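# Stand the toppled bottle upright in an empty carton cell

## Task

Take the one bottle lying on its side on the steel table (and no other item), set it cap upward in a vacuant cell of the carton, open the gripper so the bottle rests there unaided, and then withdraw the arms; a bottle that stays in place only because the robot is still holding it does not count.

## Robot and tools

Robot: two 6-joint arms named left_arm and right_arm, each with a parallel gripper and a fisheye wrist camera (cam_left_wrist, cam_right_wrist, both 616x616). The arm names do not tell you which side of an image something is on.

Frame: every pose in results uses one shared scene frame in metres. Its origin sits on the table surface midway between the arms, +z is up, +x reaches out across the table, and left_arm is mounted on the +y side. A gripper's fingers extend along its own +z and close along its own y. The reported end-effector point lies between the finger pads, roughly 1 cm short of the tips. Reported hand positions can be somewhat wrong, especially when the arm is stretched far.

execute_actions takes "actions", a list holding zero or one item, plus optional "pictures" (boolean; images are included by default).
- Empty list: nothing is commanded; you just get the current state.
- Move: {"rows": [...], "steps": n}, n from 1 to 15 (default 15). Each control step lasts 1/30 s and consumes one row; if rows run out, the final row is reused. Every row is a single flat list of 14 numbers covering both arms, even when only one moves: left_arm waist, shoulder, elbow, wrist pitch, wrist yaw, wrist roll, opening, then right_arm in the same seven-value order. The joint values are absolute target angles in radians (same numbers Joint positions reports), not offsets. Opening is an absolute command from -1 (closed) to +1 (fully open).
- Wait: {"steps": n} with no rows, n up to 300. It returns once n steps have elapsed since the previous result, and your reply time is counted inside those steps.

Joint ranges (rad), identical for both arms: waist -2.618 to 3.054, shoulder 0.000 to 3.142, elbow 0.000 to 3.142, wrist pitch -1.571 to 1.571, wrist yaw -1.571 to 1.571, wrist roll -2.094 to 2.094. The true ends may differ by up to 0.036 rad either way. A call is rejected entirely (nothing sent) when a target exceeds a stated end by over 0.036 rad and is also farther out than that joint's last reading. Targets beyond the real end are clipped to it, and a "joint sent to its limit" line may then appear, possibly about an earlier action still running; its absence does not prove there is room left.

Motion limits: each step, a joint's command is kept within a set distance of its measured angle (waist 0.202, shoulder 0.258, elbow 0.238, wrist pitch 0.573, wrist yaw and wrist roll 0.522 rad). If an arm's targets would shift its gripper more than 70 mm from where it now is, all its targets are pulled back proportionally. Distant targets therefore take several steps. After a result, arms keep heading to the last row sent while you think or wait, until every arm has nearly stopped or a step is HELD; after that only a new action moves them further. Fingers already opening or closing keep going.

Result lines:
- State line "left_arm: … | right_arm: …": end_effector_position (m) and end_effector_quat_wxyz per gripper.
- Joint positions / Joint velocities: one block per arm, joints in column order (rad, rad/s), then finger-pad gap (m, m/s; 0.094 m means fully open).
- grip_measured: measured finger opening on the command scale. Each gripper may read up to about 1 mm off, by a constant amount. Away from the extremes, fingers go to where grip_measured would equal your command.
- "joint command not followed": a clearance check altered or blocked some joint targets; the rest of the row was still applied.
- HELD: marks steps where your row, or part of it, was not sent.
- MOTOR HOT (75 °C and above) and OVER-TEMPERATURE FAULT: at 90 °C the hot arm halts for 10 s; at 100 °C that arm and its gripper go limp and it falls. Carrying loads heats motors even while you are thinking.

Gripping: to hold something, keep commanding an opening below grip_measured: about 0.03 lower is firm, a smaller gap is gentler. Pad force tops out near 50 to 62 N (lower on some grippers, and lower for parts under about 2 mm thick), with a brief spike at first contact.

zoom_image: {"camera": one of "cam_left_wrist" or "cam_right_wrist", "region": [x0, y0, x1, y1]} in pixels of that camera's latest image, origin top-left, region no larger than 504x504. It returns an enlarged view.

finished_scene: {"scene": current scene number}. The goal must already hold and keep holding.

Camera calibration: fisheye intrinsics K and a world-to-camera 4x4 are given per camera; wrist camera poses follow their arm's joint readings, with small errors (about 0.5 degree and 2.5 mm per axis, under 1 percent focal).

Avoid: pushing or knocking anything off the table, letting the arms collide or press on each other, dropping or slamming the bottle, shoving hard, and overheating motors. Expect occasional brief tugs on held parts or nudges to loose objects. Finish with the gripper open and clear of the bottle, and favour smooth, economical motion.

Each tool is called after "Request:" in YAML: its name, and indented under it one key for each argument.

## Session

Request:
execute_actions:
  actions: []

Scene clock: 0.00 s of 5440.00 s.
left_arm: end_effector_position=(+0.1519, +0.5420, +0.1252) grip_measured=+1.000 end_effector_quat_wxyz=(-0.378, +0.792, -0.466, +0.117) | right_arm: end_effector_position=(+0.2255, -0.2795, +0.1554) grip_measured=+1.000 end_effector_quat_wxyz=(+0.216, +0.071, +0.974, +0.001)
Joint positions: left_arm=[ 0.75   0.938  0.557 -0.382  0.108 -1.237  0.094] | right_arm=[ 0.082  0.793  0.852 -1.21   0.123  0.344  0.094]
Joint velocities: left_arm=[ 0.012 -0.002 -0.007  0.022 -0.022 -0.051  0.   ] | right_arm=[-0.002  0.002 -0.002  0.037 -0.007 -0.037  0.   ]
Motor temperatures (°C, as the motors report them): left_arm=[26 23 23 25 23 22] | right_arm=[25 24 25 26 24 23]

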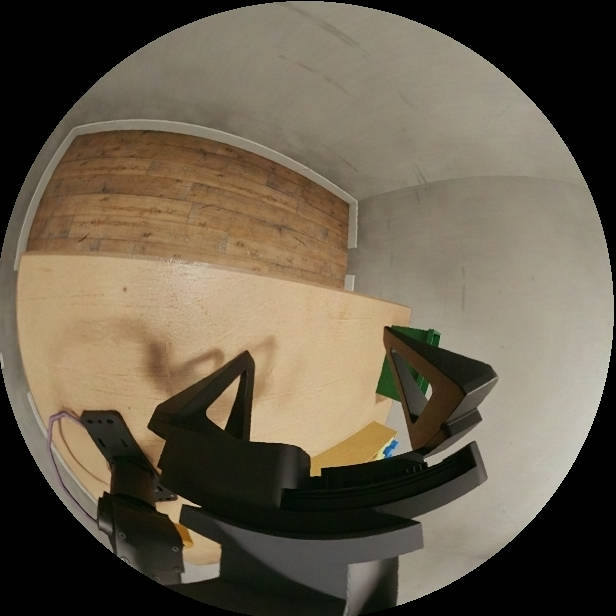

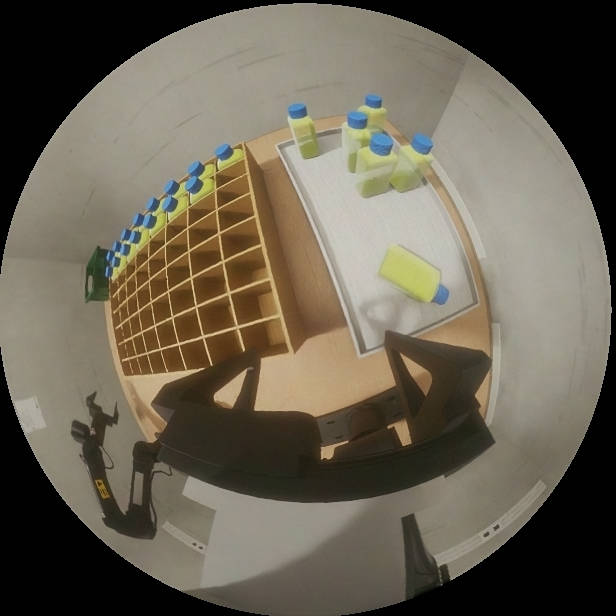

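Request:
execute_actions:
  actions:
    - {"rows":[[0.75,0.938,0.557,-0.382,0.108,-1.237,1,-0.1,0.9,0.95,-1.3,0.08,0.25,1],[0.75,0.938,0.557,-0.382,0.108,-1.237,1,-0.5,1.2,1.15,-1.52,0,0,1]],"steps":15}
  pictures: false

Request:
execute_actions:
  actions:
    - {"steps":15}

Scene clock: 16.23 s of 5440.00 s.
left_arm: end_effector_position=(+0.1519, +0.5420, +0.1252) grip_measured=+1.000 end_effector_quat_wxyz=(-0.378, +0.792, -0.466, +0.117) | right_arm: end_effector_position=(+0.2145, -0.3615, +0.1582) grip_measured=+1.000 end_effector_quat_wxyz=(-0.002, +0.188, +0.982, -0.006)
Joint positions: left_arm=[ 0.75   0.938  0.557 -0.382  0.108 -1.237  0.094] | right_arm=[-0.498  1.218  1.138 -1.492  0.013  0.022  0.094]
Joint velocities: left_arm=[-0.027 -0.002  0.007 -0.022 -0.051 -0.007  0.   ] | right_arm=[ 0.007 -0.027 -0.007 -0.183 -0.051 -0.066  0.   ]
Motor temperatures (°C, as the motors report them): left_arm=[26 23 25 26 23 22] | right_arm=[25 24 27 27 24 23]
Steps of this call (steps 1 to 90: nothing new was sent; then 12.73 s passed at rest; steps 91 to 105: all 15 steps of this action). Readings (joint positions):
91: left_arm=[0.750 0.938 0.557 -0.382 0.108 -1.237] | right_arm=[0.052 0.808 0.866 -1.229 0.106 0.328]
92: left_arm=[0.750 0.938 0.557 -0.382 0.108 -1.237] | right_arm=[-0.019 0.863 0.919 -1.295 0.086 0.275]
94: left_arm=[0.750 0.938 0.557 -0.382 0.108 -1.237] | right_arm=[-0.166 1.034 1.069 -1.396 0.053 0.178]
98: left_arm=[0.750 0.938 0.557 -0.382 0.108 -1.237] | right_arm=[-0.437 1.214 1.138 -1.415 0.025 0.076]
105: the state above

Scene clock: 16.73 s of 5440.00 s.
left_arm: end_effector_position=(+0.1519, +0.5420, +0.1252) grip_measured=+1.000 end_effector_quat_wxyz=(-0.378, +0.792, -0.466, +0.117) | right_arm: end_effector_position=(+0.2108, -0.3589, +0.1582) grip_measured=+1.000 end_effector_quat_wxyz=(-0.010, +0.180, +0.984, -0.002)
Joint positions: left_arm=[ 0.75   0.938  0.557 -0.382  0.108 -1.237  0.094] | right_arm=[-0.498  1.218  1.138 -1.51   0.007  0.007  0.094]
Joint velocities: left_arm=[ 0.002  0.007 -0.012 -0.007  0.022 -0.022  0.   ] | right_arm=[-0.002 -0.007  0.002 -0.095  0.007 -0.037  0.   ]
Motor temperatures (°C, as the motors report them): left_arm=[26 23 25 26 23 22] | right_arm=[25 24 27 27 24 23]
Steps of this call (steps 1 to 15: the robot went on to your last target). Readings (joint positions):
1: left_arm=[0.750 0.938 0.557 -0.382 0.108 -1.237] | right_arm=[-0.498 1.218 1.138 -1.497 0.012 0.018]
2: left_arm=[0.750 0.938 0.557 -0.382 0.108 -1.237] | right_arm=[-0.498 1.218 1.138 -1.500 0.011 0.016]
4: left_arm=[0.750 0.938 0.557 -0.382 0.108 -1.237] | right_arm=[-0.498 1.218 1.138 -1.504 0.009 0.012]
8: left_arm=[0.750 0.938 0.557 -0.382 0.108 -1.237] | right_arm=[-0.498 1.218 1.138 -1.508 0.008 0.009]
15: the state above
camera_calibration (this result's frames):
cam_right_wrist: T_world_to_cam=[[-0.505011, -0.862513, -0.0321684, -0.18628], [-0.782333, 0.441686, 0.439168, 0.279462], [-0.36458, 0.246951, -0.897829, 0.425485], [0, 0, 0, 1]] pos_world=[0.279681, -0.389177, 0.25329]

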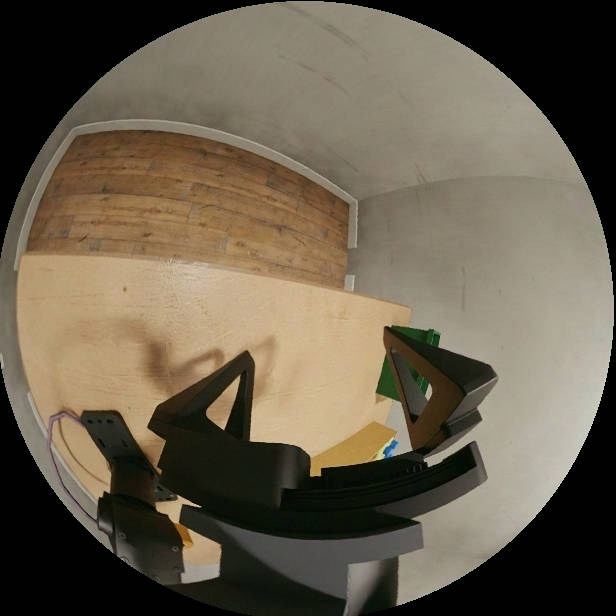

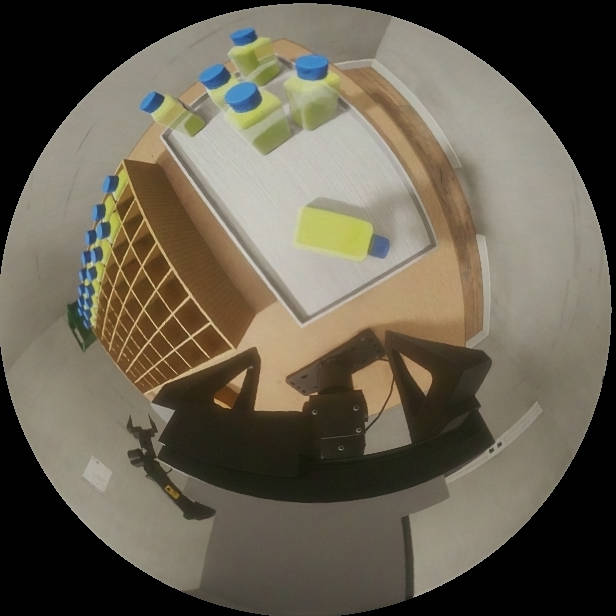

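Request:
zoom_image:
  camera: "cam_right_wrist"
  region: [60,120,460,400]

Region (60, 120, 460, 400) of cam_right_wrist's 616x616 image, scaled by 1.260, with more detail than that image has; it fills the top 353 rows of this view, and the rest is white.

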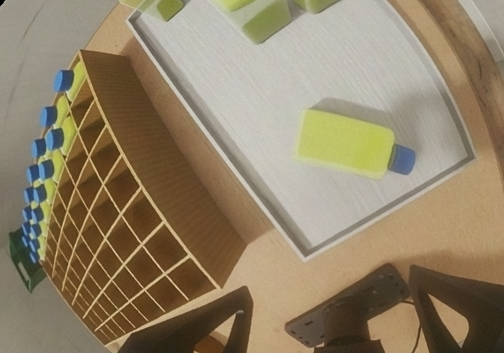

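Request:
execute_actions:
  actions:
    - {"rows":[[0.75,0.938,0.557,-0.382,0.108,-1.237,1,-0.55,1.22,1.15,-1.5,-0.05,-0.3,1],[0.75,0.938,0.557,-0.382,0.108,-1.237,1,-0.6,1.24,1.15,-1.49,-0.12,-0.5,1],[0.75,0.938,0.557,-0.382,0.108,-1.237,1,-0.66,1.27,1.15,-1.48,-0.2,-0.7,1],[0.75,0.938,0.557,-0.382,0.108,-1.237,1,-0.72,1.3,1.15,-1.47,-0.28,-0.9,1],[0.75,0.938,0.557,-0.382,0.108,-1.237,1,-0.78,1.33,1.15,-1.46,-0.36,-1.1,1],[0.75,0.938,0.557,-0.382,0.108,-1.237,1,-0.84,1.37,1.15,-1.45,-0.44,-1.3,1],[0.75,0.938,0.557,-0.382,0.108,-1.237,1,-0.9,1.41,1.14,-1.44,-0.52,-1.5,1],[0.75,0.938,0.557,-0.382,0.108,-1.237,1,-0.96,1.45,1.13,-1.43,-0.6,-1.7,1],[0.75,0.938,0.557,-0.382,0.108,-1.237,1,-1.02,1.49,1.13,-1.42,-0.68,-1.9,1],[0.75,0.938,0.557,-0.382,0.108,-1.237,1,-1.08,1.53,1.12,-1.4,-0.733,-2.03,1],[0.75,0.938,0.557,-0.382,0.108,-1.237,1,-1.13,1.57,1.12,-1.39,-0.733,-2.03,1],[0.75,0.938,0.557,-0.382,0.108,-1.237,1,-1.173,1.61,1.115,-1.376,-0.733,-2.03,1]],"steps":15}
  pictures: false

Request:
execute_actions:
  actions:
    - {"steps":20}

Scene clock: 51.17 s of 5440.00 s.
left_arm: end_effector_position=(+0.1519, +0.5420, +0.1252) grip_measured=+1.000 end_effector_quat_wxyz=(-0.378, +0.792, -0.466, +0.117) | right_arm: end_effector_position=(+0.2469, -0.4253, +0.1139) grip_measured=+1.000 end_effector_quat_wxyz=(+0.234, -0.129, +0.933, +0.243)
Joint positions: left_arm=[ 0.75   0.938  0.557 -0.382  0.108 -1.237  0.094] | right_arm=[-1.175  1.618  1.122 -1.386 -0.623 -1.408  0.094]
Joint velocities: left_arm=[ 0.002  0.012 -0.007  0.022 -0.022 -0.007  0.   ] | right_arm=[-0.325  0.315 -0.154  0.315 -0.505 -2.703  0.   ]
Motor temperatures (°C, as the motors report them): left_arm=[26 23 26 28 23 22] | right_arm=[25 25 28 26 24 23]
Steps of this call (steps 1 to 15: the robot went on to your last target; steps 16 to 90: nothing new was sent; then 30.93 s passed at rest; steps 91 to 105: all 15 steps of this action). Readings (joint positions):
91: left_arm=[0.750 0.938 0.557 -0.382 0.108 -1.237] | right_arm=[-0.505 1.218 1.138 -1.511 -0.003 -0.041]
92: left_arm=[0.750 0.938 0.557 -0.382 0.108 -1.237] | right_arm=[-0.527 1.220 1.138 -1.511 -0.024 -0.123]
94: left_arm=[0.750 0.938 0.557 -0.382 0.108 -1.237] | right_arm=[-0.614 1.238 1.138 -1.508 -0.098 -0.321]
98: left_arm=[0.750 0.938 0.557 -0.382 0.108 -1.237] | right_arm=[-0.851 1.367 1.138 -1.482 -0.323 -0.719]
105: the state above

Scene clock: 51.83 s of 5440.00 s.
left_arm: end_effector_position=(+0.1519, +0.5420, +0.1252) grip_measured=+1.000 end_effector_quat_wxyz=(-0.378, +0.792, -0.466, +0.117) | right_arm: end_effector_position=(+0.2584, -0.4225, +0.1207) grip_measured=+1.000 end_effector_quat_wxyz=(+0.337, -0.386, +0.843, +0.163)
Joint positions: left_arm=[ 0.75   0.938  0.557 -0.382  0.108 -1.237  0.094] | right_arm=[-1.179  1.624  1.117 -1.379 -0.711 -2.016  0.094]
Joint velocities: left_arm=[ 0.017 -0.012  0.002  0.066 -0.051 -0.007  0.   ] | right_arm=[-0.002 -0.007 -0.002 -0.051 -0.022 -0.022  0.   ]
Motor temperatures (°C, as the motors report them): left_arm=[26 23 26 28 23 22] | right_arm=[25 25 28 26 24 23]
Steps of this call (steps 1 to 20: the robot went on to your last target). Readings (joint positions):
1: left_arm=[0.750 0.938 0.557 -0.382 0.108 -1.237] | right_arm=[-1.180 1.624 1.118 -1.381 -0.637 -1.507]
2: left_arm=[0.750 0.938 0.557 -0.382 0.108 -1.237] | right_arm=[-1.180 1.624 1.117 -1.379 -0.651 -1.605]
4: left_arm=[0.750 0.938 0.557 -0.382 0.108 -1.237] | right_arm=[-1.179 1.624 1.117 -1.379 -0.675 -1.757]
8: left_arm=[0.750 0.938 0.557 -0.382 0.108 -1.237] | right_arm=[-1.179 1.624 1.117 -1.379 -0.697 -1.914]
20: the state above
camera_calibration (this result's frames):
cam_right_wrist: T_world_to_cam=[[0.690373, -0.705881, -0.158486, -0.445808], [-0.712768, -0.62614, -0.316086, -0.0166619], [0.123885, 0.331181, -0.935399, 0.338782], [0, 0, 0, 1]] pos_world=[0.253928, -0.437318, 0.240975]

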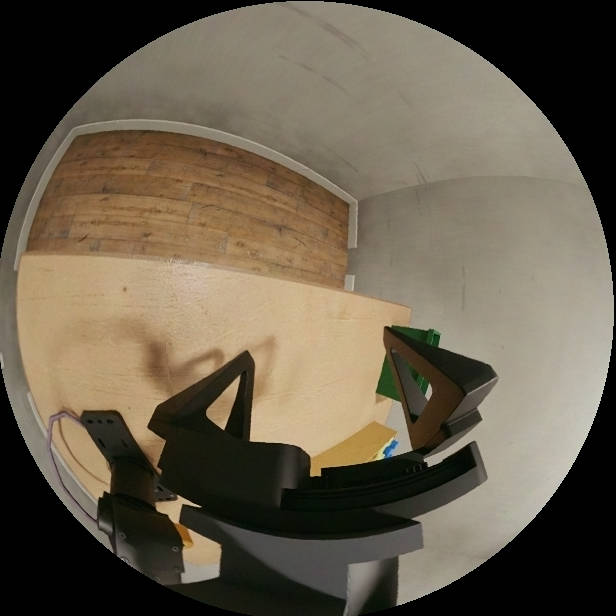

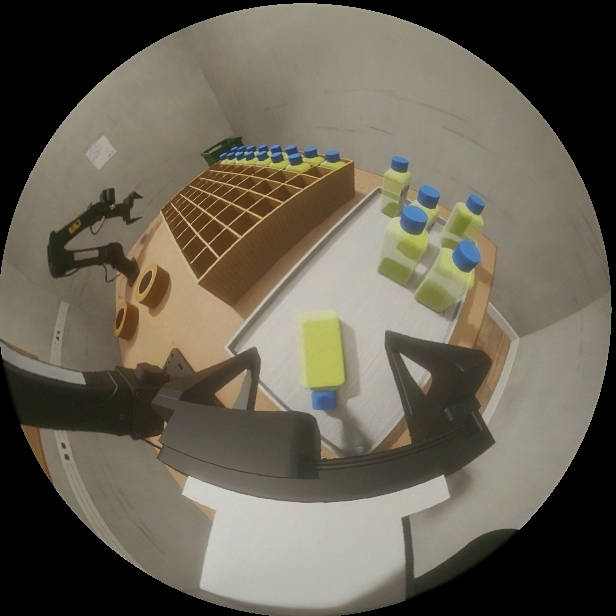

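Request:
execute_actions:
  actions:
    - {"rows":[[0.75,0.938,0.557,-0.382,0.108,-1.237,1,-1.173,1.62,1.1,-1.34,-0.755,-2.04,1],[0.75,0.938,0.557,-0.382,0.108,-1.237,1,-1.173,1.63,1.085,-1.31,-0.755,-2.04,1],[0.75,0.938,0.557,-0.382,0.108,-1.237,1,-1.173,1.64,1.065,-1.28,-0.755,-2.04,1],[0.75,0.938,0.557,-0.382,0.108,-1.237,1,-1.173,1.65,1.045,-1.25,-0.755,-2.04,1],[0.75,0.938,0.557,-0.382,0.108,-1.237,1,-1.173,1.66,1.025,-1.22,-0.755,-2.04,1],[0.75,0.938,0.557,-0.382,0.108,-1.237,1,-1.173,1.67,1.005,-1.19,-0.755,-2.04,1],[0.75,0.938,0.557,-0.382,0.108,-1.237,1,-1.173,1.68,0.985,-1.16,-0.755,-2.04,1],[0.75,0.938,0.557,-0.382,0.108,-1.237,1,-1.173,1.69,0.965,-1.13,-0.755,-2.04,1],[0.75,0.938,0.557,-0.382,0.108,-1.237,1,-1.173,1.7,0.95,-1.1,-0.755,-2.04,1],[0.75,0.938,0.557,-0.382,0.108,-1.237,1,-1.173,1.71,0.94,-1.084,-0.755,-2.04,1],[0.75,0.938,0.557,-0.382,0.108,-1.237,1,-1.173,1.715,0.93,-1.084,-0.755,-2.04,1]],"steps":15}
  pictures: false

Request:
execute_actions:
  actions:
    - {"steps":8}

Scene clock: 59.60 s of 5440.00 s.
left_arm: end_effector_position=(+0.1519, +0.5420, +0.1252) grip_measured=+1.000 end_effector_quat_wxyz=(-0.378, +0.792, -0.466, +0.117) | right_arm: end_effector_position=(+0.2582, -0.4160, +0.0589) grip_measured=+1.000 end_effector_quat_wxyz=(+0.348, -0.387, +0.837, +0.168)
Joint positions: left_arm=[ 0.75   0.938  0.557 -0.382  0.108 -1.237  0.094] | right_arm=[-1.179  1.714  0.934 -1.124 -0.735 -2.032  0.094]
Joint velocities: left_arm=[-0.002 -0.002 -0.002 -0.051  0.095 -0.007  0.   ] | right_arm=[ 0.027  0.002 -0.002  0.3   -0.022 -0.037  0.   ]
Motor temperatures (°C, as the motors report them): left_arm=[26 23 26 28 23 22] | right_arm=[25 26 27 26 24 23]
Steps of this call (steps 1 to 30: the robot went on to your last target; steps 31 to 90: nothing new was sent; then 4.27 s passed at rest; steps 91 to 105: all 15 steps of this action). Readings (joint positions):
91: left_arm=[0.750 0.938 0.557 -0.382 0.108 -1.237] | right_arm=[-1.179 1.624 1.116 -1.376 -0.716 -2.024]
92: left_arm=[0.750 0.938 0.557 -0.382 0.108 -1.237] | right_arm=[-1.179 1.624 1.112 -1.366 -0.721 -2.026]
94: left_arm=[0.750 0.938 0.557 -0.382 0.108 -1.237] | right_arm=[-1.179 1.625 1.090 -1.331 -0.728 -2.029]
98: left_arm=[0.750 0.938 0.557 -0.382 0.108 -1.237] | right_arm=[-1.179 1.657 1.013 -1.241 -0.734 -2.031]
105: the state above

Scene clock: 59.87 s of 5440.00 s.
left_arm: end_effector_position=(+0.1519, +0.5420, +0.1252) grip_measured=+1.000 end_effector_quat_wxyz=(-0.378, +0.792, -0.466, +0.117) | right_arm: end_effector_position=(+0.2612, -0.4209, +0.0571) grip_measured=+1.000 end_effector_quat_wxyz=(+0.350, -0.392, +0.837, +0.154)
Joint positions: left_arm=[ 0.75   0.938  0.557 -0.382  0.108 -1.237  0.094] | right_arm=[-1.179  1.714  0.934 -1.094 -0.735 -2.033  0.094]
Joint velocities: left_arm=[-0.007 -0.007  0.017  0.022 -0.051  0.007  0.   ] | right_arm=[ 0.007 -0.002 -0.002  0.007 -0.022 -0.037  0.   ]
Motor temperatures (°C, as the motors report them): left_arm=[26 23 26 28 23 22] | right_arm=[25 26 27 26 24 23]
Steps of this call (steps 1 to 8: the robot went on to your last target). Readings (joint positions):
1: left_arm=[0.750 0.938 0.557 -0.382 0.108 -1.237] | right_arm=[-1.179 1.714 0.934 -1.117 -0.735 -2.032]
2: left_arm=[0.750 0.938 0.557 -0.382 0.108 -1.237] | right_arm=[-1.179 1.714 0.934 -1.110 -0.735 -2.032]
4: left_arm=[0.750 0.938 0.557 -0.382 0.108 -1.237] | right_arm=[-1.179 1.714 0.934 -1.102 -0.735 -2.033]
8: the state above
camera_calibration (this result's frames):
cam_right_wrist: T_world_to_cam=[[0.698893, -0.703419, -0.129422, -0.459485], [-0.698222, -0.631792, -0.336636, -0.0387651], [0.155029, 0.325638, -0.932698, 0.267817], [0, 0, 0, 1]] pos_world=[0.252545, -0.434914, 0.177275]

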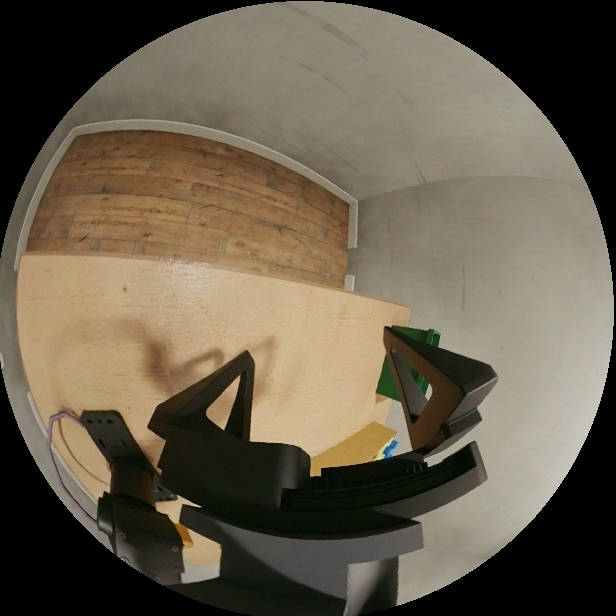

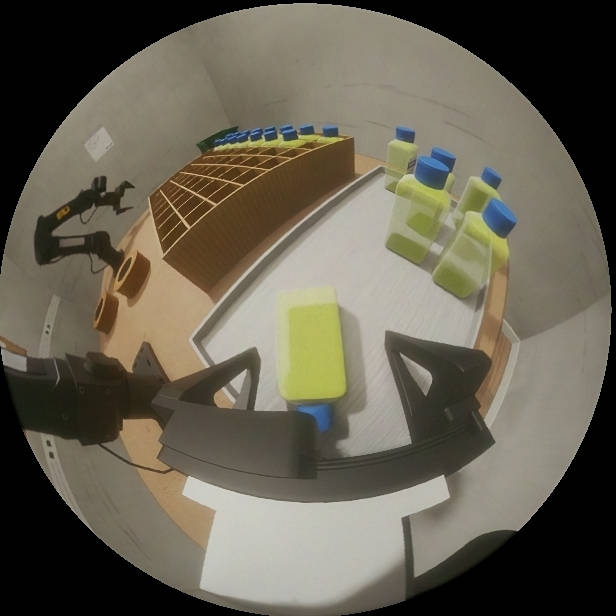

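Request:
execute_actions:
  actions:
    - {"rows":[[0.75,0.938,0.557,-0.382,0.108,-1.237,1,-1.173,1.72,0.91,-1.06,-0.755,-2.04,1],[0.75,0.938,0.557,-0.382,0.108,-1.237,1,-1.173,1.725,0.895,-1.04,-0.755,-2.04,0.8],[0.75,0.938,0.557,-0.382,0.108,-1.237,1,-1.173,1.73,0.88,-1.02,-0.755,-2.04,0.6],[0.75,0.938,0.557,-0.382,0.108,-1.237,1,-1.173,1.741,0.866,-1.01,-0.755,-2.04,0.35]],"steps":15}

Scene clock: 65.63 s of 5440.00 s.
left_arm: end_effector_position=(+0.1519, +0.5420, +0.1252) grip_measured=+1.000 end_effector_quat_wxyz=(-0.378, +0.792, -0.466, +0.117) | right_arm: end_effector_position=(+0.2579, -0.4147, +0.0398) grip_measured=+0.353 end_effector_quat_wxyz=(+0.351, -0.391, +0.836, +0.156)
Joint positions: left_arm=[ 0.75   0.938  0.557 -0.382  0.108 -1.237  0.094] | right_arm=[-1.179  1.735  0.873 -1.019 -0.737 -2.033  0.064]
Joint velocities: left_arm=[-0.012 -0.012  0.007  0.037 -0.051 -0.066  0.   ] | right_arm=[ 0.002 -0.012  0.012 -0.037  0.051 -0.051  0.   ]
Motor temperatures (°C, as the motors report them): left_arm=[26 23 26 29 23 22] | right_arm=[25 26 27 26 24 23]
Steps of this call (steps 1 to 30: the robot went on to your last target; steps 31 to 90: nothing new was sent; then 2.27 s passed at rest; steps 91 to 105: all 15 steps of this action). Readings (joint positions):
91: left_arm=[0.750 0.938 0.557 -0.382 0.108 -1.237] | right_arm=[-1.179 1.714 0.932 -1.086 -0.736 -2.033]
92: left_arm=[0.750 0.938 0.557 -0.382 0.108 -1.237] | right_arm=[-1.179 1.714 0.927 -1.077 -0.737 -2.033]
94: left_arm=[0.750 0.938 0.557 -0.382 0.108 -1.237] | right_arm=[-1.179 1.716 0.905 -1.054 -0.737 -2.033]
98: left_arm=[0.750 0.938 0.557 -0.382 0.108 -1.237] | right_arm=[-1.179 1.733 0.874 -1.035 -0.737 -2.033]
105: the state above
camera_calibration (this result's frames):
cam_right_wrist: T_world_to_cam=[[0.698528, -0.702885, -0.134208, -0.454601], [-0.698801, -0.62966, -0.33942, -0.0418975], [0.154068, 0.330879, -0.931011, 0.25256], [0, 0, 0, 1]] pos_world=[0.249362, -0.42948, 0.159904]

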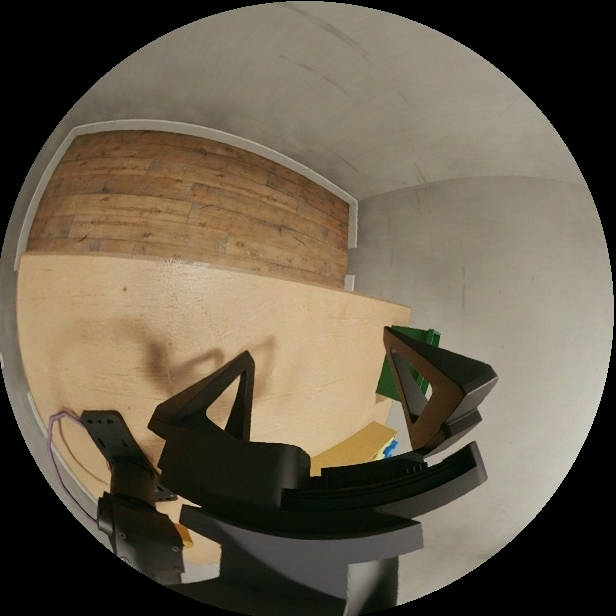

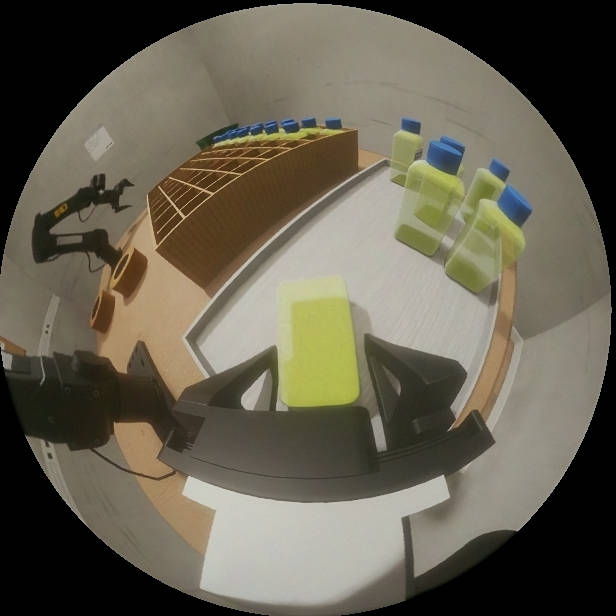

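Request:
execute_actions:
  actions:
    - {"rows":[[0.75,0.938,0.557,-0.382,0.108,-1.237,1,-1.173,1.741,0.866,-1.01,-0.755,-2.04,0.1],[0.75,0.938,0.557,-0.382,0.108,-1.237,1,-1.173,1.741,0.866,-1.01,-0.755,-2.04,0],[0.75,0.938,0.557,-0.382,0.108,-1.237,1,-1.173,1.741,0.866,-1.01,-0.755,-2.04,-0.1],[0.75,0.938,0.557,-0.382,0.108,-1.237,1,-1.173,1.741,0.866,-1.01,-0.755,-2.04,-0.2]],"steps":12}

Scene clock: 68.77 s of 5440.00 s.
left_arm: end_effector_position=(+0.1519, +0.5420, +0.1252) grip_measured=+1.000 end_effector_quat_wxyz=(-0.378, +0.792, -0.466, +0.117) | right_arm: end_effector_position=(+0.2584, -0.4156, +0.0395) grip_measured=+0.028 end_effector_quat_wxyz=(+0.351, -0.393, +0.836, +0.154)
Joint positions: left_arm=[ 0.75   0.938  0.557 -0.382  0.108 -1.237  0.094] | right_arm=[-1.179  1.735  0.873 -1.014 -0.737 -2.034  0.048]
Joint velocities: left_arm=[ 0.002  0.002 -0.007 -0.095  0.037 -0.007  0.   ] | right_arm=[-0.012  0.012  0.002 -0.081 -0.051  0.007 -0.001]
Motor temperatures (°C, as the motors report them): left_arm=[26 23 26 29 23 22] | right_arm=[25 26 27 26 24 23]
Steps of this call (steps 1 to 15: the robot went on to your last target; steps 16 to 82: nothing new was sent; steps 83 to 94: all 12 steps of this action). Readings (joint positions):
83: left_arm=[0.750 0.938 0.557 -0.382 0.108 -1.237] | right_arm=[-1.179 1.735 0.873 -1.015 -0.737 -2.033]
84: left_arm=[0.750 0.938 0.557 -0.382 0.108 -1.237] | right_arm=[-1.179 1.735 0.873 -1.016 -0.737 -2.033]
86: left_arm=[0.750 0.938 0.557 -0.382 0.108 -1.237] | right_arm=[-1.179 1.735 0.873 -1.014 -0.737 -2.033]
90: left_arm=[0.750 0.938 0.557 -0.382 0.108 -1.237] | right_arm=[-1.179 1.735 0.873 -1.014 -0.737 -2.034]
94: the state above
camera_calibration (this result's frames):
cam_right_wrist: T_world_to_cam=[[0.699291, -0.703117, -0.12891, -0.456063], [-0.697468, -0.631604, -0.338548, -0.0433661], [0.156619, 0.326654, -0.932077, 0.250101], [0, 0, 0, 1]] pos_world=[0.249504, -0.429752, 0.159642]

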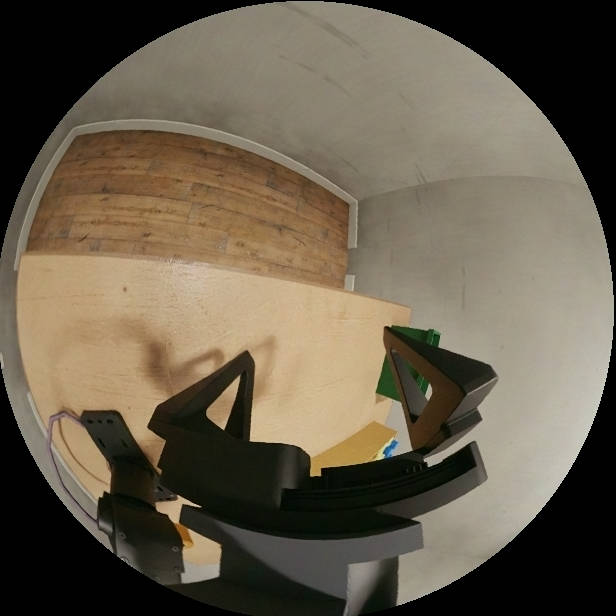

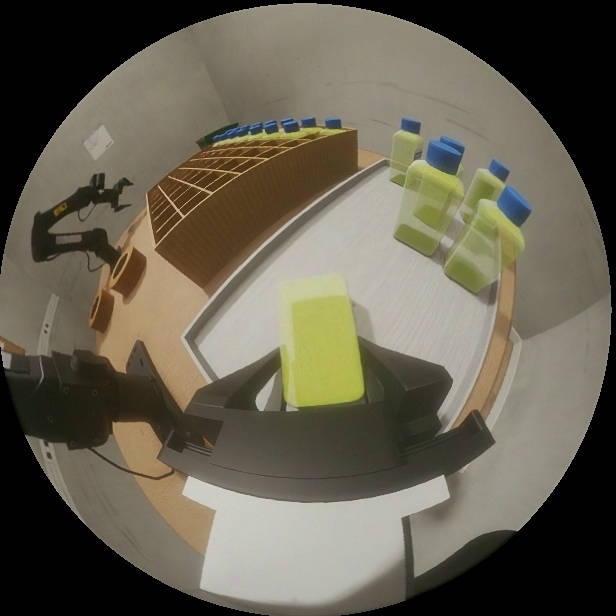

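Request:
execute_actions:
  actions:
    - {"rows":[[0.75,0.938,0.557,-0.382,0.108,-1.237,1,-1.173,1.72,0.885,-1.03,-0.755,-2.04,-0.03],[0.75,0.938,0.557,-0.382,0.108,-1.237,1,-1.173,1.7,0.9,-1.06,-0.755,-2.04,-0.03],[0.75,0.938,0.557,-0.382,0.108,-1.237,1,-1.173,1.68,0.915,-1.09,-0.755,-2.04,-0.03],[0.75,0.938,0.557,-0.382,0.108,-1.237,1,-1.173,1.66,0.93,-1.12,-0.755,-2.04,-0.03],[0.75,0.938,0.557,-0.382,0.108,-1.237,1,-1.173,1.64,0.95,-1.15,-0.755,-2.04,-0.03],[0.75,0.938,0.557,-0.382,0.108,-1.237,1,-1.173,1.62,0.97,-1.18,-0.755,-2.04,-0.03],[0.75,0.938,0.557,-0.382,0.108,-1.237,1,-1.173,1.59,0.99,-1.2,-0.755,-2.04,-0.03],[0.75,0.938,0.557,-0.382,0.108,-1.237,1,-1.173,1.56,1.01,-1.22,-0.755,-2.04,-0.03],[0.75,0.938,0.557,-0.382,0.108,-1.237,1,-1.173,1.53,1.03,-1.24,-0.755,-2.0,-0.03],[0.75,0.938,0.557,-0.382,0.108,-1.237,1,-1.173,1.5,1.05,-1.248,-0.755,-1.95,-0.03],[0.75,0.938,0.557,-0.382,0.108,-1.237,1,-1.173,1.47,1.07,-1.248,-0.7,-1.9,-0.03],[0.75,0.938,0.557,-0.382,0.108,-1.237,1,-1.16,1.44,1.09,-1.248,-0.65,-1.85,-0.03],[0.75,0.938,0.557,-0.382,0.108,-1.237,1,-1.14,1.42,1.1,-1.248,-0.6,-1.8,-0.03],[0.75,0.938,0.557,-0.382,0.108,-1.237,1,-1.11,1.41,1.1,-1.248,-0.5,-1.75,-0.03],[0.75,0.938,0.557,-0.382,0.108,-1.237,1,-1.08,1.41,1.1,-1.248,-0.4,-1.7,-0.03]]}
  pictures: false

Request:
execute_actions:
  actions:
    - {"rows":[[0.75,0.938,0.557,-0.382,0.108,-1.237,1,-1.03,1.41,1.1,-1.248,-0.3,-1.65,-0.03],[0.75,0.938,0.557,-0.382,0.108,-1.237,1,-0.97,1.41,1.1,-1.248,-0.2,-1.6,-0.03],[0.75,0.938,0.557,-0.382,0.108,-1.237,1,-0.91,1.41,1.1,-1.248,-0.1,-1.56,-0.03],[0.75,0.938,0.557,-0.382,0.108,-1.237,1,-0.85,1.41,1.1,-1.248,0,-1.56,-0.03],[0.75,0.938,0.557,-0.382,0.108,-1.237,1,-0.79,1.41,1.1,-1.248,0.1,-1.56,-0.03],[0.75,0.938,0.557,-0.382,0.108,-1.237,1,-0.73,1.41,1.1,-1.248,0.2,-1.56,-0.03],[0.75,0.938,0.557,-0.382,0.108,-1.237,1,-0.67,1.41,1.1,-1.248,0.3,-1.56,-0.03],[0.75,0.938,0.557,-0.382,0.108,-1.237,1,-0.61,1.41,1.1,-1.248,0.4,-1.56,-0.03],[0.75,0.938,0.557,-0.382,0.108,-1.237,1,-0.55,1.41,1.1,-1.248,0.5,-1.56,-0.03],[0.75,0.938,0.557,-0.382,0.108,-1.237,1,-0.49,1.41,1.1,-1.248,0.6,-1.56,-0.03],[0.75,0.938,0.557,-0.382,0.108,-1.237,1,-0.43,1.41,1.1,-1.248,0.7,-1.56,-0.03],[0.75,0.938,0.557,-0.382,0.108,-1.237,1,-0.37,1.41,1.1,-1.248,0.8,-1.56,-0.03],[0.75,0.938,0.557,-0.382,0.108,-1.237,1,-0.32,1.41,1.1,-1.248,0.82,-1.56,-0.03],[0.75,0.938,0.557,-0.382,0.108,-1.237,1,-0.28,1.41,1.1,-1.248,0.82,-1.56,-0.03],[0.75,0.938,0.557,-0.382,0.108,-1.237,1,-0.243,1.41,1.1,-1.248,0.82,-1.56,-0.03]]}
  pictures: false

Request:
execute_actions:
  actions:
    - {"steps":12}

Scene clock: 84.10 s of 5440.00 s.
left_arm: end_effector_position=(+0.1519, +0.5420, +0.1252) grip_measured=+1.000 end_effector_quat_wxyz=(-0.378, +0.792, -0.466, +0.117) | right_arm: end_effector_position=(+0.2644, -0.4453, +0.1347) grip_measured=+0.028 end_effector_quat_wxyz=(+0.295, -0.405, +0.865, +0.029)
Joint positions: left_arm=[ 0.75   0.938  0.557 -0.382  0.108 -1.237  0.094] | right_arm=[-1.141  1.435  1.082 -1.194 -0.602 -1.868  0.048]
Joint velocities: left_arm=[-0.012  0.017 -0.002 -0.022 -0.051  0.007  0.   ] | right_arm=[ 0.691 -0.579  0.295 -0.095  1.458  1.077 -0.   ]
Motor temperatures (°C, as the motors report them): left_arm=[26 23 26 29 23 22] | right_arm=[25 26 27 26 24 23]
Steps of this call (steps 1 to 15: the robot went on to your last target; steps 16 to 90: nothing new was sent; then 11.83 s passed at rest; steps 91 to 105: all 15 steps of this action). Readings (joint positions):
91: left_arm=[0.750 0.938 0.557 -0.382 0.108 -1.237] | right_arm=[-1.179 1.735 0.873 -1.014 -0.737 -2.034]
92: left_arm=[0.750 0.938 0.557 -0.382 0.108 -1.237] | right_arm=[-1.179 1.734 0.873 -1.016 -0.737 -2.034]
94: left_arm=[0.750 0.938 0.557 -0.382 0.108 -1.237] | right_arm=[-1.179 1.721 0.880 -1.037 -0.732 -2.034]
98: left_arm=[0.750 0.938 0.557 -0.382 0.108 -1.237] | right_arm=[-1.179 1.643 0.943 -1.116 -0.727 -2.034]
105: the state above

Scene clock: 84.60 s of 5440.00 s.
left_arm: end_effector_position=(+0.1519, +0.5420, +0.1252) grip_measured=+1.000 end_effector_quat_wxyz=(-0.378, +0.792, -0.466, +0.117) | right_arm: end_effector_position=(+0.2622, -0.4364, +0.1409) grip_measured=+0.028 end_effector_quat_wxyz=(-0.220, -0.616, +0.732, -0.194)
Joint positions: left_arm=[ 0.75   0.938  0.557 -0.382  0.108 -1.237  0.094] | right_arm=[-0.316  1.415  1.092 -1.231  0.595 -1.579  0.048]
Joint velocities: left_arm=[-0.007 -0.002 -0.017  0.037 -0.066  0.007  0.   ] | right_arm=[ 1.267  0.002  0.007 -0.051  1.399  0.095  0.   ]
Motor temperatures (°C, as the motors report them): left_arm=[26 23 26 29 23 22] | right_arm=[25 26 27 26 24 23]
Steps of this call (steps 1 to 15: all 15 steps of this action). Readings (joint positions):
1: left_arm=[0.750 0.938 0.557 -0.382 0.108 -1.237] | right_arm=[-1.112 1.421 1.090 -1.198 -0.544 -1.827]
2: left_arm=[0.750 0.938 0.557 -0.382 0.108 -1.237] | right_arm=[-1.071 1.414 1.092 -1.202 -0.476 -1.785]
4: left_arm=[0.750 0.938 0.557 -0.382 0.108 -1.237] | right_arm=[-0.962 1.415 1.092 -1.210 -0.320 -1.707]
8: left_arm=[0.750 0.938 0.557 -0.382 0.108 -1.237] | right_arm=[-0.713 1.415 1.092 -1.223 0.022 -1.623]
15: the state above

Scene clock: 85.00 s of 5440.00 s.
left_arm: end_effector_position=(+0.1519, +0.5420, +0.1252) grip_measured=+1.000 end_effector_quat_wxyz=(-0.378, +0.792, -0.466, +0.117) | right_arm: end_effector_position=(+0.2686, -0.4451, +0.1617) grip_measured=+0.028 end_effector_quat_wxyz=(-0.276, -0.618, +0.688, -0.261)
Joint positions: left_arm=[ 0.75   0.938  0.557 -0.382  0.108 -1.237  0.094] | right_arm=[-0.241  1.415  1.092 -1.233  0.779 -1.568  0.048]
Joint velocities: left_arm=[-0.007 -0.012 -0.012 -0.022  0.037  0.051  0.   ] | right_arm=[-0.002 -0.007 -0.002  0.037  0.081 -0.051  0.001]
Motor temperatures (°C, as the motors report them): left_arm=[26 23 26 29 23 22] | right_arm=[25 26 27 26 24 23]
Steps of this call (steps 1 to 12: the robot went on to your last target). Readings (joint positions):
1: left_arm=[0.750 0.938 0.557 -0.382 0.108 -1.237] | right_arm=[-0.278 1.415 1.092 -1.231 0.633 -1.576]
2: left_arm=[0.750 0.938 0.557 -0.382 0.108 -1.237] | right_arm=[-0.254 1.415 1.092 -1.231 0.662 -1.575]
4: left_arm=[0.750 0.938 0.557 -0.382 0.108 -1.237] | right_arm=[-0.241 1.415 1.092 -1.231 0.706 -1.572]
8: left_arm=[0.750 0.938 0.557 -0.382 0.108 -1.237] | right_arm=[-0.241 1.415 1.092 -1.233 0.759 -1.569]
12: the state above
camera_calibration (this result's frames):
cam_right_wrist: T_world_to_cam=[[0.963844, -0.245735, 0.103051, -0.373236], [-0.181961, -0.324435, 0.928241, -0.220047], [-0.194668, -0.913431, -0.357419, -0.178448], [0, 0, 0, 1]] pos_world=[0.284964, -0.326108, 0.178938]

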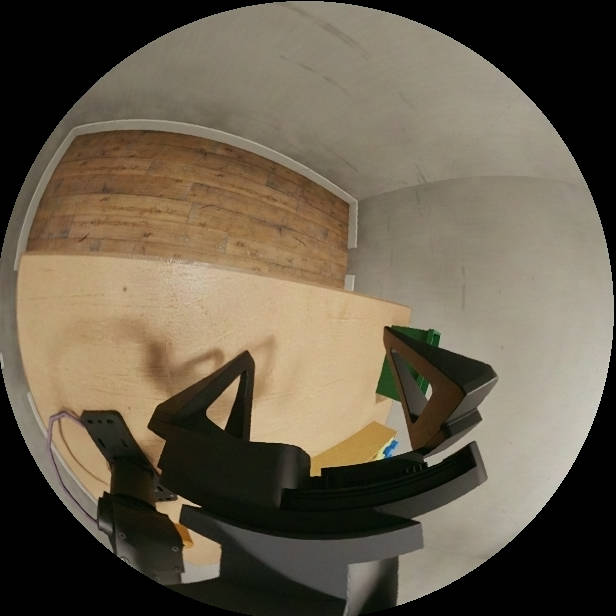

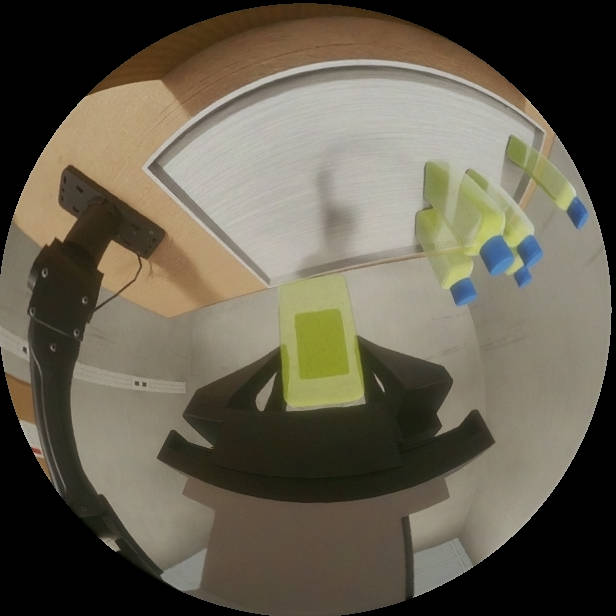

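Request:
execute_actions:
  actions:
    - {"rows":[[0.75,0.938,0.557,-0.382,0.108,-1.237,1,-0.243,1.42,1.07,-1.21,0.81,-1.57,-0.03],[0.75,0.938,0.557,-0.382,0.108,-1.237,1,-0.243,1.425,1.045,-1.17,0.81,-1.57,-0.03],[0.75,0.938,0.557,-0.382,0.108,-1.237,1,-0.243,1.43,1.02,-1.13,0.81,-1.57,-0.03],[0.75,0.938,0.557,-0.382,0.108,-1.237,1,-0.243,1.44,0.995,-1.09,0.81,-1.57,-0.03],[0.75,0.938,0.557,-0.382,0.108,-1.237,1,-0.243,1.45,0.97,-1.05,0.81,-1.57,-0.03],[0.75,0.938,0.557,-0.382,0.108,-1.237,1,-0.243,1.46,0.945,-1.01,0.81,-1.57,-0.03],[0.75,0.938,0.557,-0.382,0.108,-1.237,1,-0.243,1.47,0.92,-0.97,0.81,-1.57,-0.03],[0.75,0.938,0.557,-0.382,0.108,-1.237,1,-0.243,1.48,0.895,-0.93,0.81,-1.57,-0.03],[0.75,0.938,0.557,-0.382,0.108,-1.237,1,-0.243,1.49,0.87,-0.9,0.81,-1.57,-0.03],[0.75,0.938,0.557,-0.382,0.108,-1.237,1,-0.243,1.5,0.85,-0.87,0.81,-1.57,-0.03],[0.75,0.938,0.557,-0.382,0.108,-1.237,1,-0.243,1.51,0.83,-0.85,0.81,-1.57,-0.03],[0.75,0.938,0.557,-0.382,0.108,-1.237,1,-0.243,1.515,0.815,-0.836,0.81,-1.57,-0.03],[0.75,0.938,0.557,-0.382,0.108,-1.237,1,-0.243,1.52,0.8,-0.836,0.81,-1.57,-0.03],[0.75,0.938,0.557,-0.382,0.108,-1.237,1,-0.243,1.526,0.791,-0.836,0.81,-1.57,-0.03]]}
  pictures: false

Request:
execute_actions:
  actions:
    - {"steps":10}

Scene clock: 92.47 s of 5440.00 s.
left_arm: end_effector_position=(+0.1519, +0.5420, +0.1252) grip_measured=+1.000 end_effector_quat_wxyz=(-0.378, +0.792, -0.466, +0.117) | right_arm: end_effector_position=(+0.2610, -0.4487, +0.0804) grip_measured=+0.028 end_effector_quat_wxyz=(-0.302, -0.619, +0.678, -0.258)
Joint positions: left_arm=[ 0.75   0.938  0.557 -0.382  0.108 -1.237  0.094] | right_arm=[-0.239  1.51   0.82  -0.909  0.817 -1.565  0.048]
Joint velocities: left_arm=[ 0.007  0.007 -0.002 -0.095 -0.051  0.007  0.   ] | right_arm=[-0.002 -0.022 -0.071  0.183  0.271 -0.022 -0.001]
Motor temperatures (°C, as the motors report them): left_arm=[26 23 26 29 23 22] | right_arm=[25 26 27 26 24 23]
Steps of this call (steps 1 to 30: the robot went on to your last target; steps 31 to 90: nothing new was sent; then 3.97 s passed at rest; steps 91 to 105: all 15 steps of this action). Readings (joint positions):
91: left_arm=[0.750 0.938 0.557 -0.382 0.108 -1.237] | right_arm=[-0.241 1.415 1.090 -1.231 0.791 -1.567]
92: left_arm=[0.750 0.938 0.557 -0.382 0.108 -1.237] | right_arm=[-0.241 1.415 1.083 -1.221 0.792 -1.567]
94: left_arm=[0.750 0.938 0.557 -0.382 0.108 -1.237] | right_arm=[-0.241 1.416 1.048 -1.181 0.792 -1.567]
98: left_arm=[0.750 0.938 0.557 -0.382 0.108 -1.237] | right_arm=[-0.241 1.451 0.946 -1.069 0.792 -1.567]
105: the state above

Scene clock: 92.80 s of 5440.00 s.
left_arm: end_effector_position=(+0.1519, +0.5420, +0.1252) grip_measured=+1.000 end_effector_quat_wxyz=(-0.378, +0.792, -0.466, +0.117) | right_arm: end_effector_position=(+0.2629, -0.4510, +0.0807) grip_measured=+0.028 end_effector_quat_wxyz=(-0.303, -0.614, +0.677, -0.269)
Joint positions: left_arm=[ 0.75   0.938  0.557 -0.382  0.108 -1.237  0.094] | right_arm=[-0.239  1.51   0.812 -0.884  0.835 -1.566  0.048]
Joint velocities: left_arm=[-0.012 -0.007  0.002 -0.037 -0.022  0.066  0.   ] | right_arm=[ 0.002 -0.007 -0.012 -0.125  0.081  0.022 -0.001]
Motor temperatures (°C, as the motors report them): left_arm=[26 23 26 29 23 22] | right_arm=[25 26 27 26 24 23]
Steps of this call (steps 1 to 10: the robot went on to your last target). Readings (joint positions):
1: left_arm=[0.750 0.938 0.557 -0.382 0.108 -1.237] | right_arm=[-0.239 1.510 0.818 -0.903 0.822 -1.565]
2: left_arm=[0.750 0.938 0.557 -0.382 0.108 -1.237] | right_arm=[-0.239 1.510 0.816 -0.898 0.825 -1.565]
4: left_arm=[0.750 0.938 0.557 -0.382 0.108 -1.237] | right_arm=[-0.239 1.510 0.814 -0.892 0.830 -1.565]
8: left_arm=[0.750 0.938 0.557 -0.382 0.108 -1.237] | right_arm=[-0.239 1.510 0.812 -0.885 0.834 -1.566]
10: the state above
camera_calibration (this result's frames):
cam_right_wrist: T_world_to_cam=[[0.96674, -0.240613, 0.086716, -0.358011], [-0.153512, -0.274695, 0.949198, -0.134566], [-0.204569, -0.930939, -0.302496, -0.223702], [0, 0, 0, 1]] pos_world=[0.279683, -0.33136, 0.0911058]

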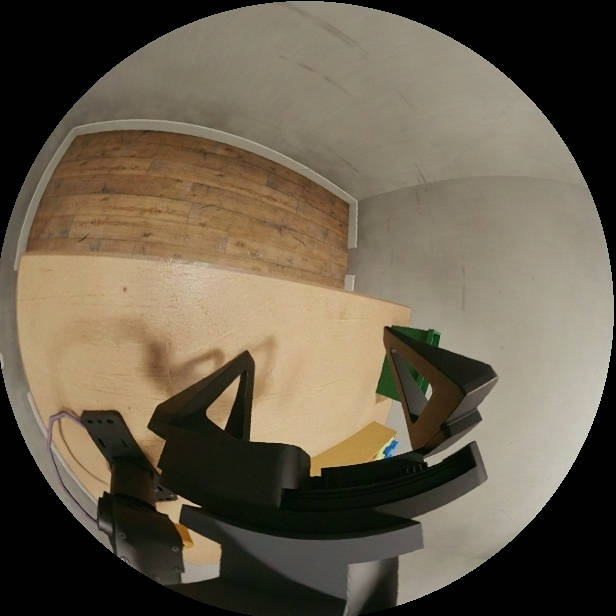

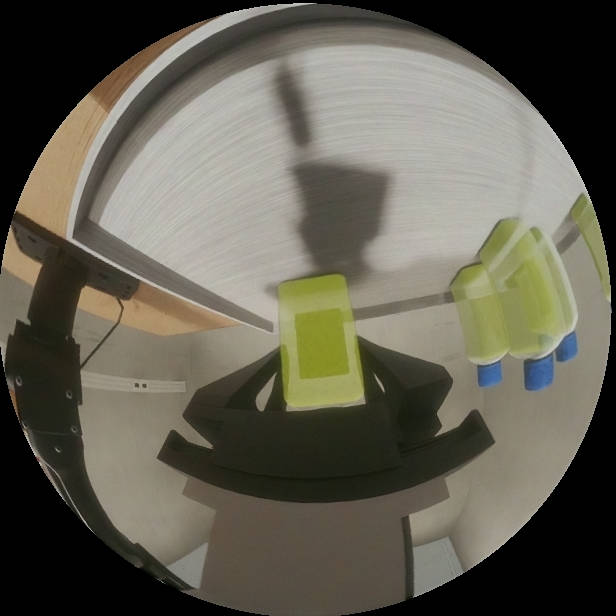

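Request:
execute_actions:
  actions:
    - {"rows":[[0.75,0.938,0.557,-0.382,0.108,-1.237,1,-0.243,1.505,0.82,-0.884,0.79,-1.57,-0.03],[0.75,0.938,0.557,-0.382,0.108,-1.237,1,-0.243,1.505,0.82,-0.884,0.79,-1.57,-0.03],[0.75,0.938,0.557,-0.382,0.108,-1.237,1,-0.243,1.505,0.82,-0.884,0.79,-1.57,-0.03],[0.75,0.938,0.557,-0.382,0.108,-1.237,1,-0.243,1.505,0.82,-0.884,0.79,-1.57,0.03],[0.75,0.938,0.557,-0.382,0.108,-1.237,1,-0.243,1.505,0.82,-0.884,0.79,-1.57,0.08],[0.75,0.938,0.557,-0.382,0.108,-1.237,1,-0.243,1.505,0.82,-0.884,0.79,-1.57,0.15],[0.75,0.938,0.557,-0.382,0.108,-1.237,1,-0.243,1.505,0.82,-0.884,0.79,-1.57,0.6]]}
  pictures: false

Request:
execute_actions:
  actions:
    - {"rows":[[0.75,0.938,0.557,-0.382,0.108,-1.237,1,-0.243,1.495,0.85,-0.94,0.79,-1.57,0.6],[0.75,0.938,0.557,-0.382,0.108,-1.237,1,-0.243,1.485,0.88,-1.0,0.79,-1.57,0.6],[0.75,0.938,0.557,-0.382,0.108,-1.237,1,-0.243,1.47,0.92,-1.06,0.79,-1.57,0.6],[0.75,0.938,0.557,-0.382,0.108,-1.237,1,-0.243,1.46,0.96,-1.12,0.79,-1.57,0.6],[0.75,0.938,0.557,-0.382,0.108,-1.237,1,-0.243,1.45,1.0,-1.18,0.79,-1.57,0.6],[0.75,0.938,0.557,-0.382,0.108,-1.237,1,-0.243,1.44,1.04,-1.24,0.79,-1.57,0.6],[0.75,0.938,0.557,-0.382,0.108,-1.237,1,-0.243,1.43,1.08,-1.3,0.79,-1.57,0.6],[0.75,0.938,0.557,-0.382,0.108,-1.237,1,-0.243,1.42,1.12,-1.35,0.79,-1.57,0.6],[0.75,0.938,0.557,-0.382,0.108,-1.237,1,-0.243,1.42,1.17,-1.4,0.79,-1.57,0.6],[0.75,0.938,0.557,-0.382,0.108,-1.237,1,-0.243,1.43,1.22,-1.44,0.75,-1.57,0.6],[0.75,0.938,0.557,-0.382,0.108,-1.237,1,-0.26,1.44,1.27,-1.47,0.7,-1.57,0.6],[0.75,0.938,0.557,-0.382,0.108,-1.237,1,-0.28,1.46,1.32,-1.48,0.65,-1.57,0.6],[0.75,0.938,0.557,-0.382,0.108,-1.237,1,-0.3,1.48,1.37,-1.48,0.6,-1.5,0.6],[0.75,0.938,0.557,-0.382,0.108,-1.237,1,-0.33,1.5,1.41,-1.48,0.5,-1.4,0.6],[0.75,0.938,0.557,-0.382,0.108,-1.237,1,-0.36,1.51,1.44,-1.48,0.4,-1.3,0.6]]}
  pictures: false

Request:
execute_actions:
  actions:
    - {"rows":[[0.75,0.938,0.557,-0.382,0.108,-1.237,1,-0.4,1.515,1.44,-1.48,0.3,-1.1,0.6],[0.75,0.938,0.557,-0.382,0.108,-1.237,1,-0.45,1.515,1.44,-1.48,0.2,-0.9,0.6],[0.75,0.938,0.557,-0.382,0.108,-1.237,1,-0.5,1.515,1.44,-1.48,0.1,-0.7,0.6],[0.75,0.938,0.557,-0.382,0.108,-1.237,1,-0.55,1.515,1.44,-1.48,0,-0.5,0.6],[0.75,0.938,0.557,-0.382,0.108,-1.237,1,-0.6,1.515,1.44,-1.48,0,-0.455,0.6],[0.75,0.938,0.557,-0.382,0.108,-1.237,1,-0.65,1.515,1.44,-1.48,0,-0.455,0.6],[0.75,0.938,0.557,-0.382,0.108,-1.237,1,-0.706,1.515,1.44,-1.48,0,-0.455,0.6]]}
  pictures: false

Request:
execute_actions:
  actions:
    - {"steps":10}

Scene clock: 107.93 s of 5440.00 s.
left_arm: end_effector_position=(+0.1519, +0.5420, +0.1252) grip_measured=+1.000 end_effector_quat_wxyz=(-0.378, +0.792, -0.466, +0.117) | right_arm: end_effector_position=(+0.2633, -0.4463, +0.0754) grip_measured=+0.597 end_effector_quat_wxyz=(-0.290, -0.620, +0.683, -0.257)
Joint positions: left_arm=[ 0.75   0.938  0.557 -0.382  0.108 -1.237  0.094] | right_arm=[-0.239  1.51   0.811 -0.882  0.795 -1.567  0.075]
Joint velocities: left_arm=[-0.002 -0.002  0.012 -0.066 -0.007 -0.037  0.   ] | right_arm=[-0.017 -0.007  0.007 -0.051 -0.022  0.081 -0.   ]
Motor temperatures (°C, as the motors report them): left_arm=[26 23 26 30 23 22] | right_arm=[25 25 27 26 24 23]
Steps of this call (steps 1 to 30: the robot went on to your last target; steps 31 to 90: nothing new was sent; then 11.63 s passed at rest; steps 91 to 105: all 15 steps of this action). Readings (joint positions):
91: left_arm=[0.750 0.938 0.557 -0.382 0.108 -1.237] | right_arm=[-0.239 1.510 0.811 -0.883 0.835 -1.567]
92: left_arm=[0.750 0.938 0.557 -0.382 0.108 -1.237] | right_arm=[-0.239 1.510 0.811 -0.883 0.835 -1.567]
94: left_arm=[0.750 0.938 0.557 -0.382 0.108 -1.237] | right_arm=[-0.239 1.510 0.811 -0.883 0.835 -1.567]
98: left_arm=[0.750 0.938 0.557 -0.382 0.108 -1.237] | right_arm=[-0.239 1.510 0.811 -0.882 0.813 -1.567]
105: the state above

Scene clock: 108.43 s of 5440.00 s.
left_arm: end_effector_position=(+0.1519, +0.5420, +0.1252) grip_measured=+1.000 end_effector_quat_wxyz=(-0.378, +0.792, -0.466, +0.117) | right_arm: end_effector_position=(+0.2883, -0.4415, +0.2020) grip_measured=+0.597 end_effector_quat_wxyz=(-0.202, -0.579, +0.754, -0.236)
Joint positions: left_arm=[ 0.75   0.938  0.557 -0.382  0.108 -1.237  0.094] | right_arm=[-0.299  1.468  1.365 -1.392  0.629 -1.491  0.075]
Joint velocities: left_arm=[ 0.007 -0.012 -0.007 -0.007 -0.037 -0.022  0.   ] | right_arm=[-0.735  0.295  1.204 -0.491 -1.516  1.238  0.001]
Motor temperatures (°C, as the motors report them): left_arm=[26 23 26 30 23 22] | right_arm=[25 25 27 26 24 23]
Steps of this call (steps 1 to 15: all 15 steps of this action). Readings (joint positions):
1: left_arm=[0.750 0.938 0.557 -0.382 0.108 -1.237] | right_arm=[-0.239 1.510 0.813 -0.888 0.794 -1.567]
2: left_arm=[0.750 0.938 0.557 -0.382 0.108 -1.237] | right_arm=[-0.239 1.510 0.822 -0.907 0.792 -1.567]
4: left_arm=[0.750 0.938 0.557 -0.382 0.108 -1.237] | right_arm=[-0.239 1.507 0.866 -0.973 0.787 -1.567]
8: left_arm=[0.750 0.938 0.557 -0.382 0.108 -1.237] | right_arm=[-0.239 1.470 1.027 -1.140 0.784 -1.567]
15: the state above

Scene clock: 108.93 s of 5440.00 s.
left_arm: end_effector_position=(+0.1519, +0.5420, +0.1252) grip_measured=+1.000 end_effector_quat_wxyz=(-0.378, +0.792, -0.466, +0.117) | right_arm: end_effector_position=(+0.2630, -0.4439, +0.1722) grip_measured=+0.598 end_effector_quat_wxyz=(-0.003, +0.025, +0.999, -0.022)
Joint positions: left_arm=[ 0.75   0.938  0.557 -0.382  0.108 -1.237  0.094] | right_arm=[-0.714  1.514  1.426 -1.465  0.041 -0.523  0.075]
Joint velocities: left_arm=[-0.017 -0.012 -0.017 -0.095 -0.037 -0.007  0.   ] | right_arm=[-0.012 -0.002  0.007 -0.081 -0.154  0.403  0.001]
Motor temperatures (°C, as the motors report them): left_arm=[26 23 26 30 23 22] | right_arm=[25 25 27 26 24 23]
Steps of this call (steps 1 to 15: all 15 steps of this action). Readings (joint positions):
1: left_arm=[0.750 0.938 0.557 -0.382 0.108 -1.237] | right_arm=[-0.328 1.477 1.399 -1.402 0.569 -1.423]
2: left_arm=[0.750 0.938 0.557 -0.382 0.108 -1.237] | right_arm=[-0.363 1.484 1.418 -1.407 0.500 -1.329]
4: left_arm=[0.750 0.938 0.557 -0.382 0.108 -1.237] | right_arm=[-0.453 1.494 1.426 -1.418 0.344 -1.130]
8: left_arm=[0.750 0.938 0.557 -0.382 0.108 -1.237] | right_arm=[-0.654 1.513 1.426 -1.444 0.143 -0.763]
15: the state above

Scene clock: 109.27 s of 5440.00 s.
left_arm: end_effector_position=(+0.1519, +0.5420, +0.1252) grip_measured=+1.000 end_effector_quat_wxyz=(-0.378, +0.792, -0.466, +0.117) | right_arm: end_effector_position=(+0.2647, -0.4389, +0.1721) grip_measured=+0.598 end_effector_quat_wxyz=(+0.003, +0.052, +0.999, -0.009)
Joint positions: left_arm=[ 0.75   0.938  0.557 -0.382  0.108 -1.237  0.094] | right_arm=[-0.714  1.514  1.426 -1.47   0.013 -0.468  0.075]
Joint velocities: left_arm=[-0.012 -0.007  0.002  0.037 -0.007 -0.022  0.   ] | right_arm=[-0.007 -0.012  0.007  0.037  0.037  0.051  0.   ]
Motor temperatures (°C, as the motors report them): left_arm=[26 23 26 30 23 22] | right_arm=[25 25 27 26 24 23]
Steps of this call (steps 1 to 10: the robot went on to your last target). Readings (joint positions):
1: left_arm=[0.750 0.938 0.557 -0.382 0.108 -1.237] | right_arm=[-0.714 1.514 1.426 -1.466 0.034 -0.511]
2: left_arm=[0.750 0.938 0.557 -0.382 0.108 -1.237] | right_arm=[-0.714 1.514 1.426 -1.467 0.029 -0.501]
4: left_arm=[0.750 0.938 0.557 -0.382 0.108 -1.237] | right_arm=[-0.714 1.514 1.426 -1.468 0.022 -0.487]
8: left_arm=[0.750 0.938 0.557 -0.382 0.108 -1.237] | right_arm=[-0.714 1.514 1.426 -1.470 0.015 -0.472]
10: the state above
camera_calibration (this result's frames):
cam_right_wrist: T_world_to_cam=[[-0.266859, -0.963375, -0.0263664, -0.335948], [-0.879733, 0.232336, 0.414837, 0.288981], [-0.393518, 0.133898, -0.909513, 0.43744], [0, 0, 0, 1]] pos_world=[0.336716, -0.449357, 0.26912]

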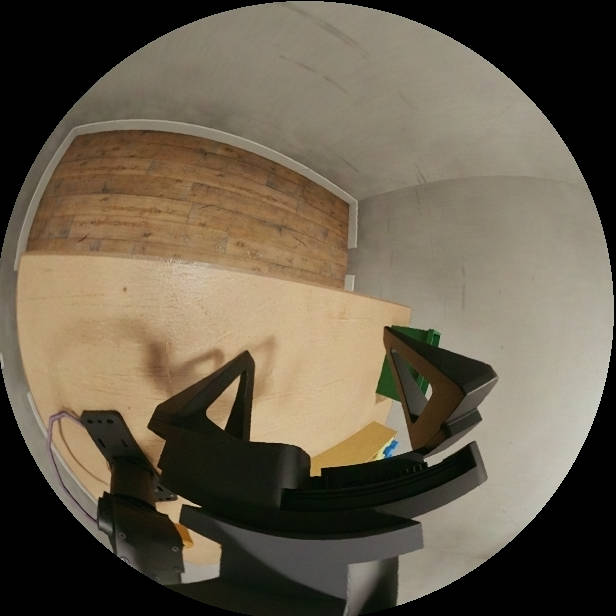

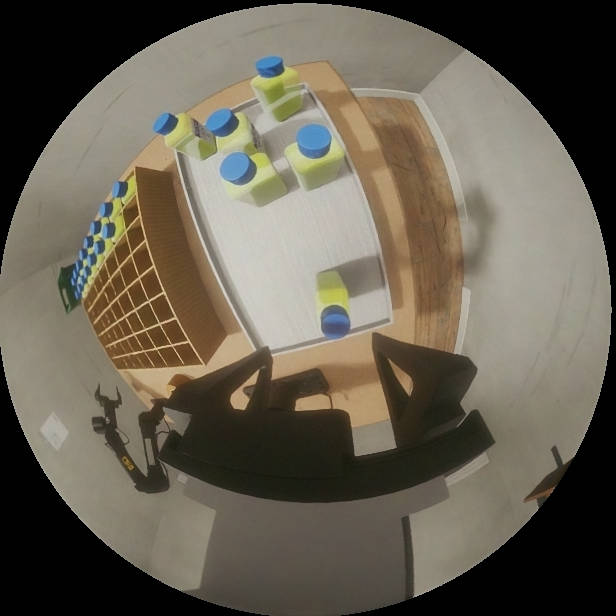

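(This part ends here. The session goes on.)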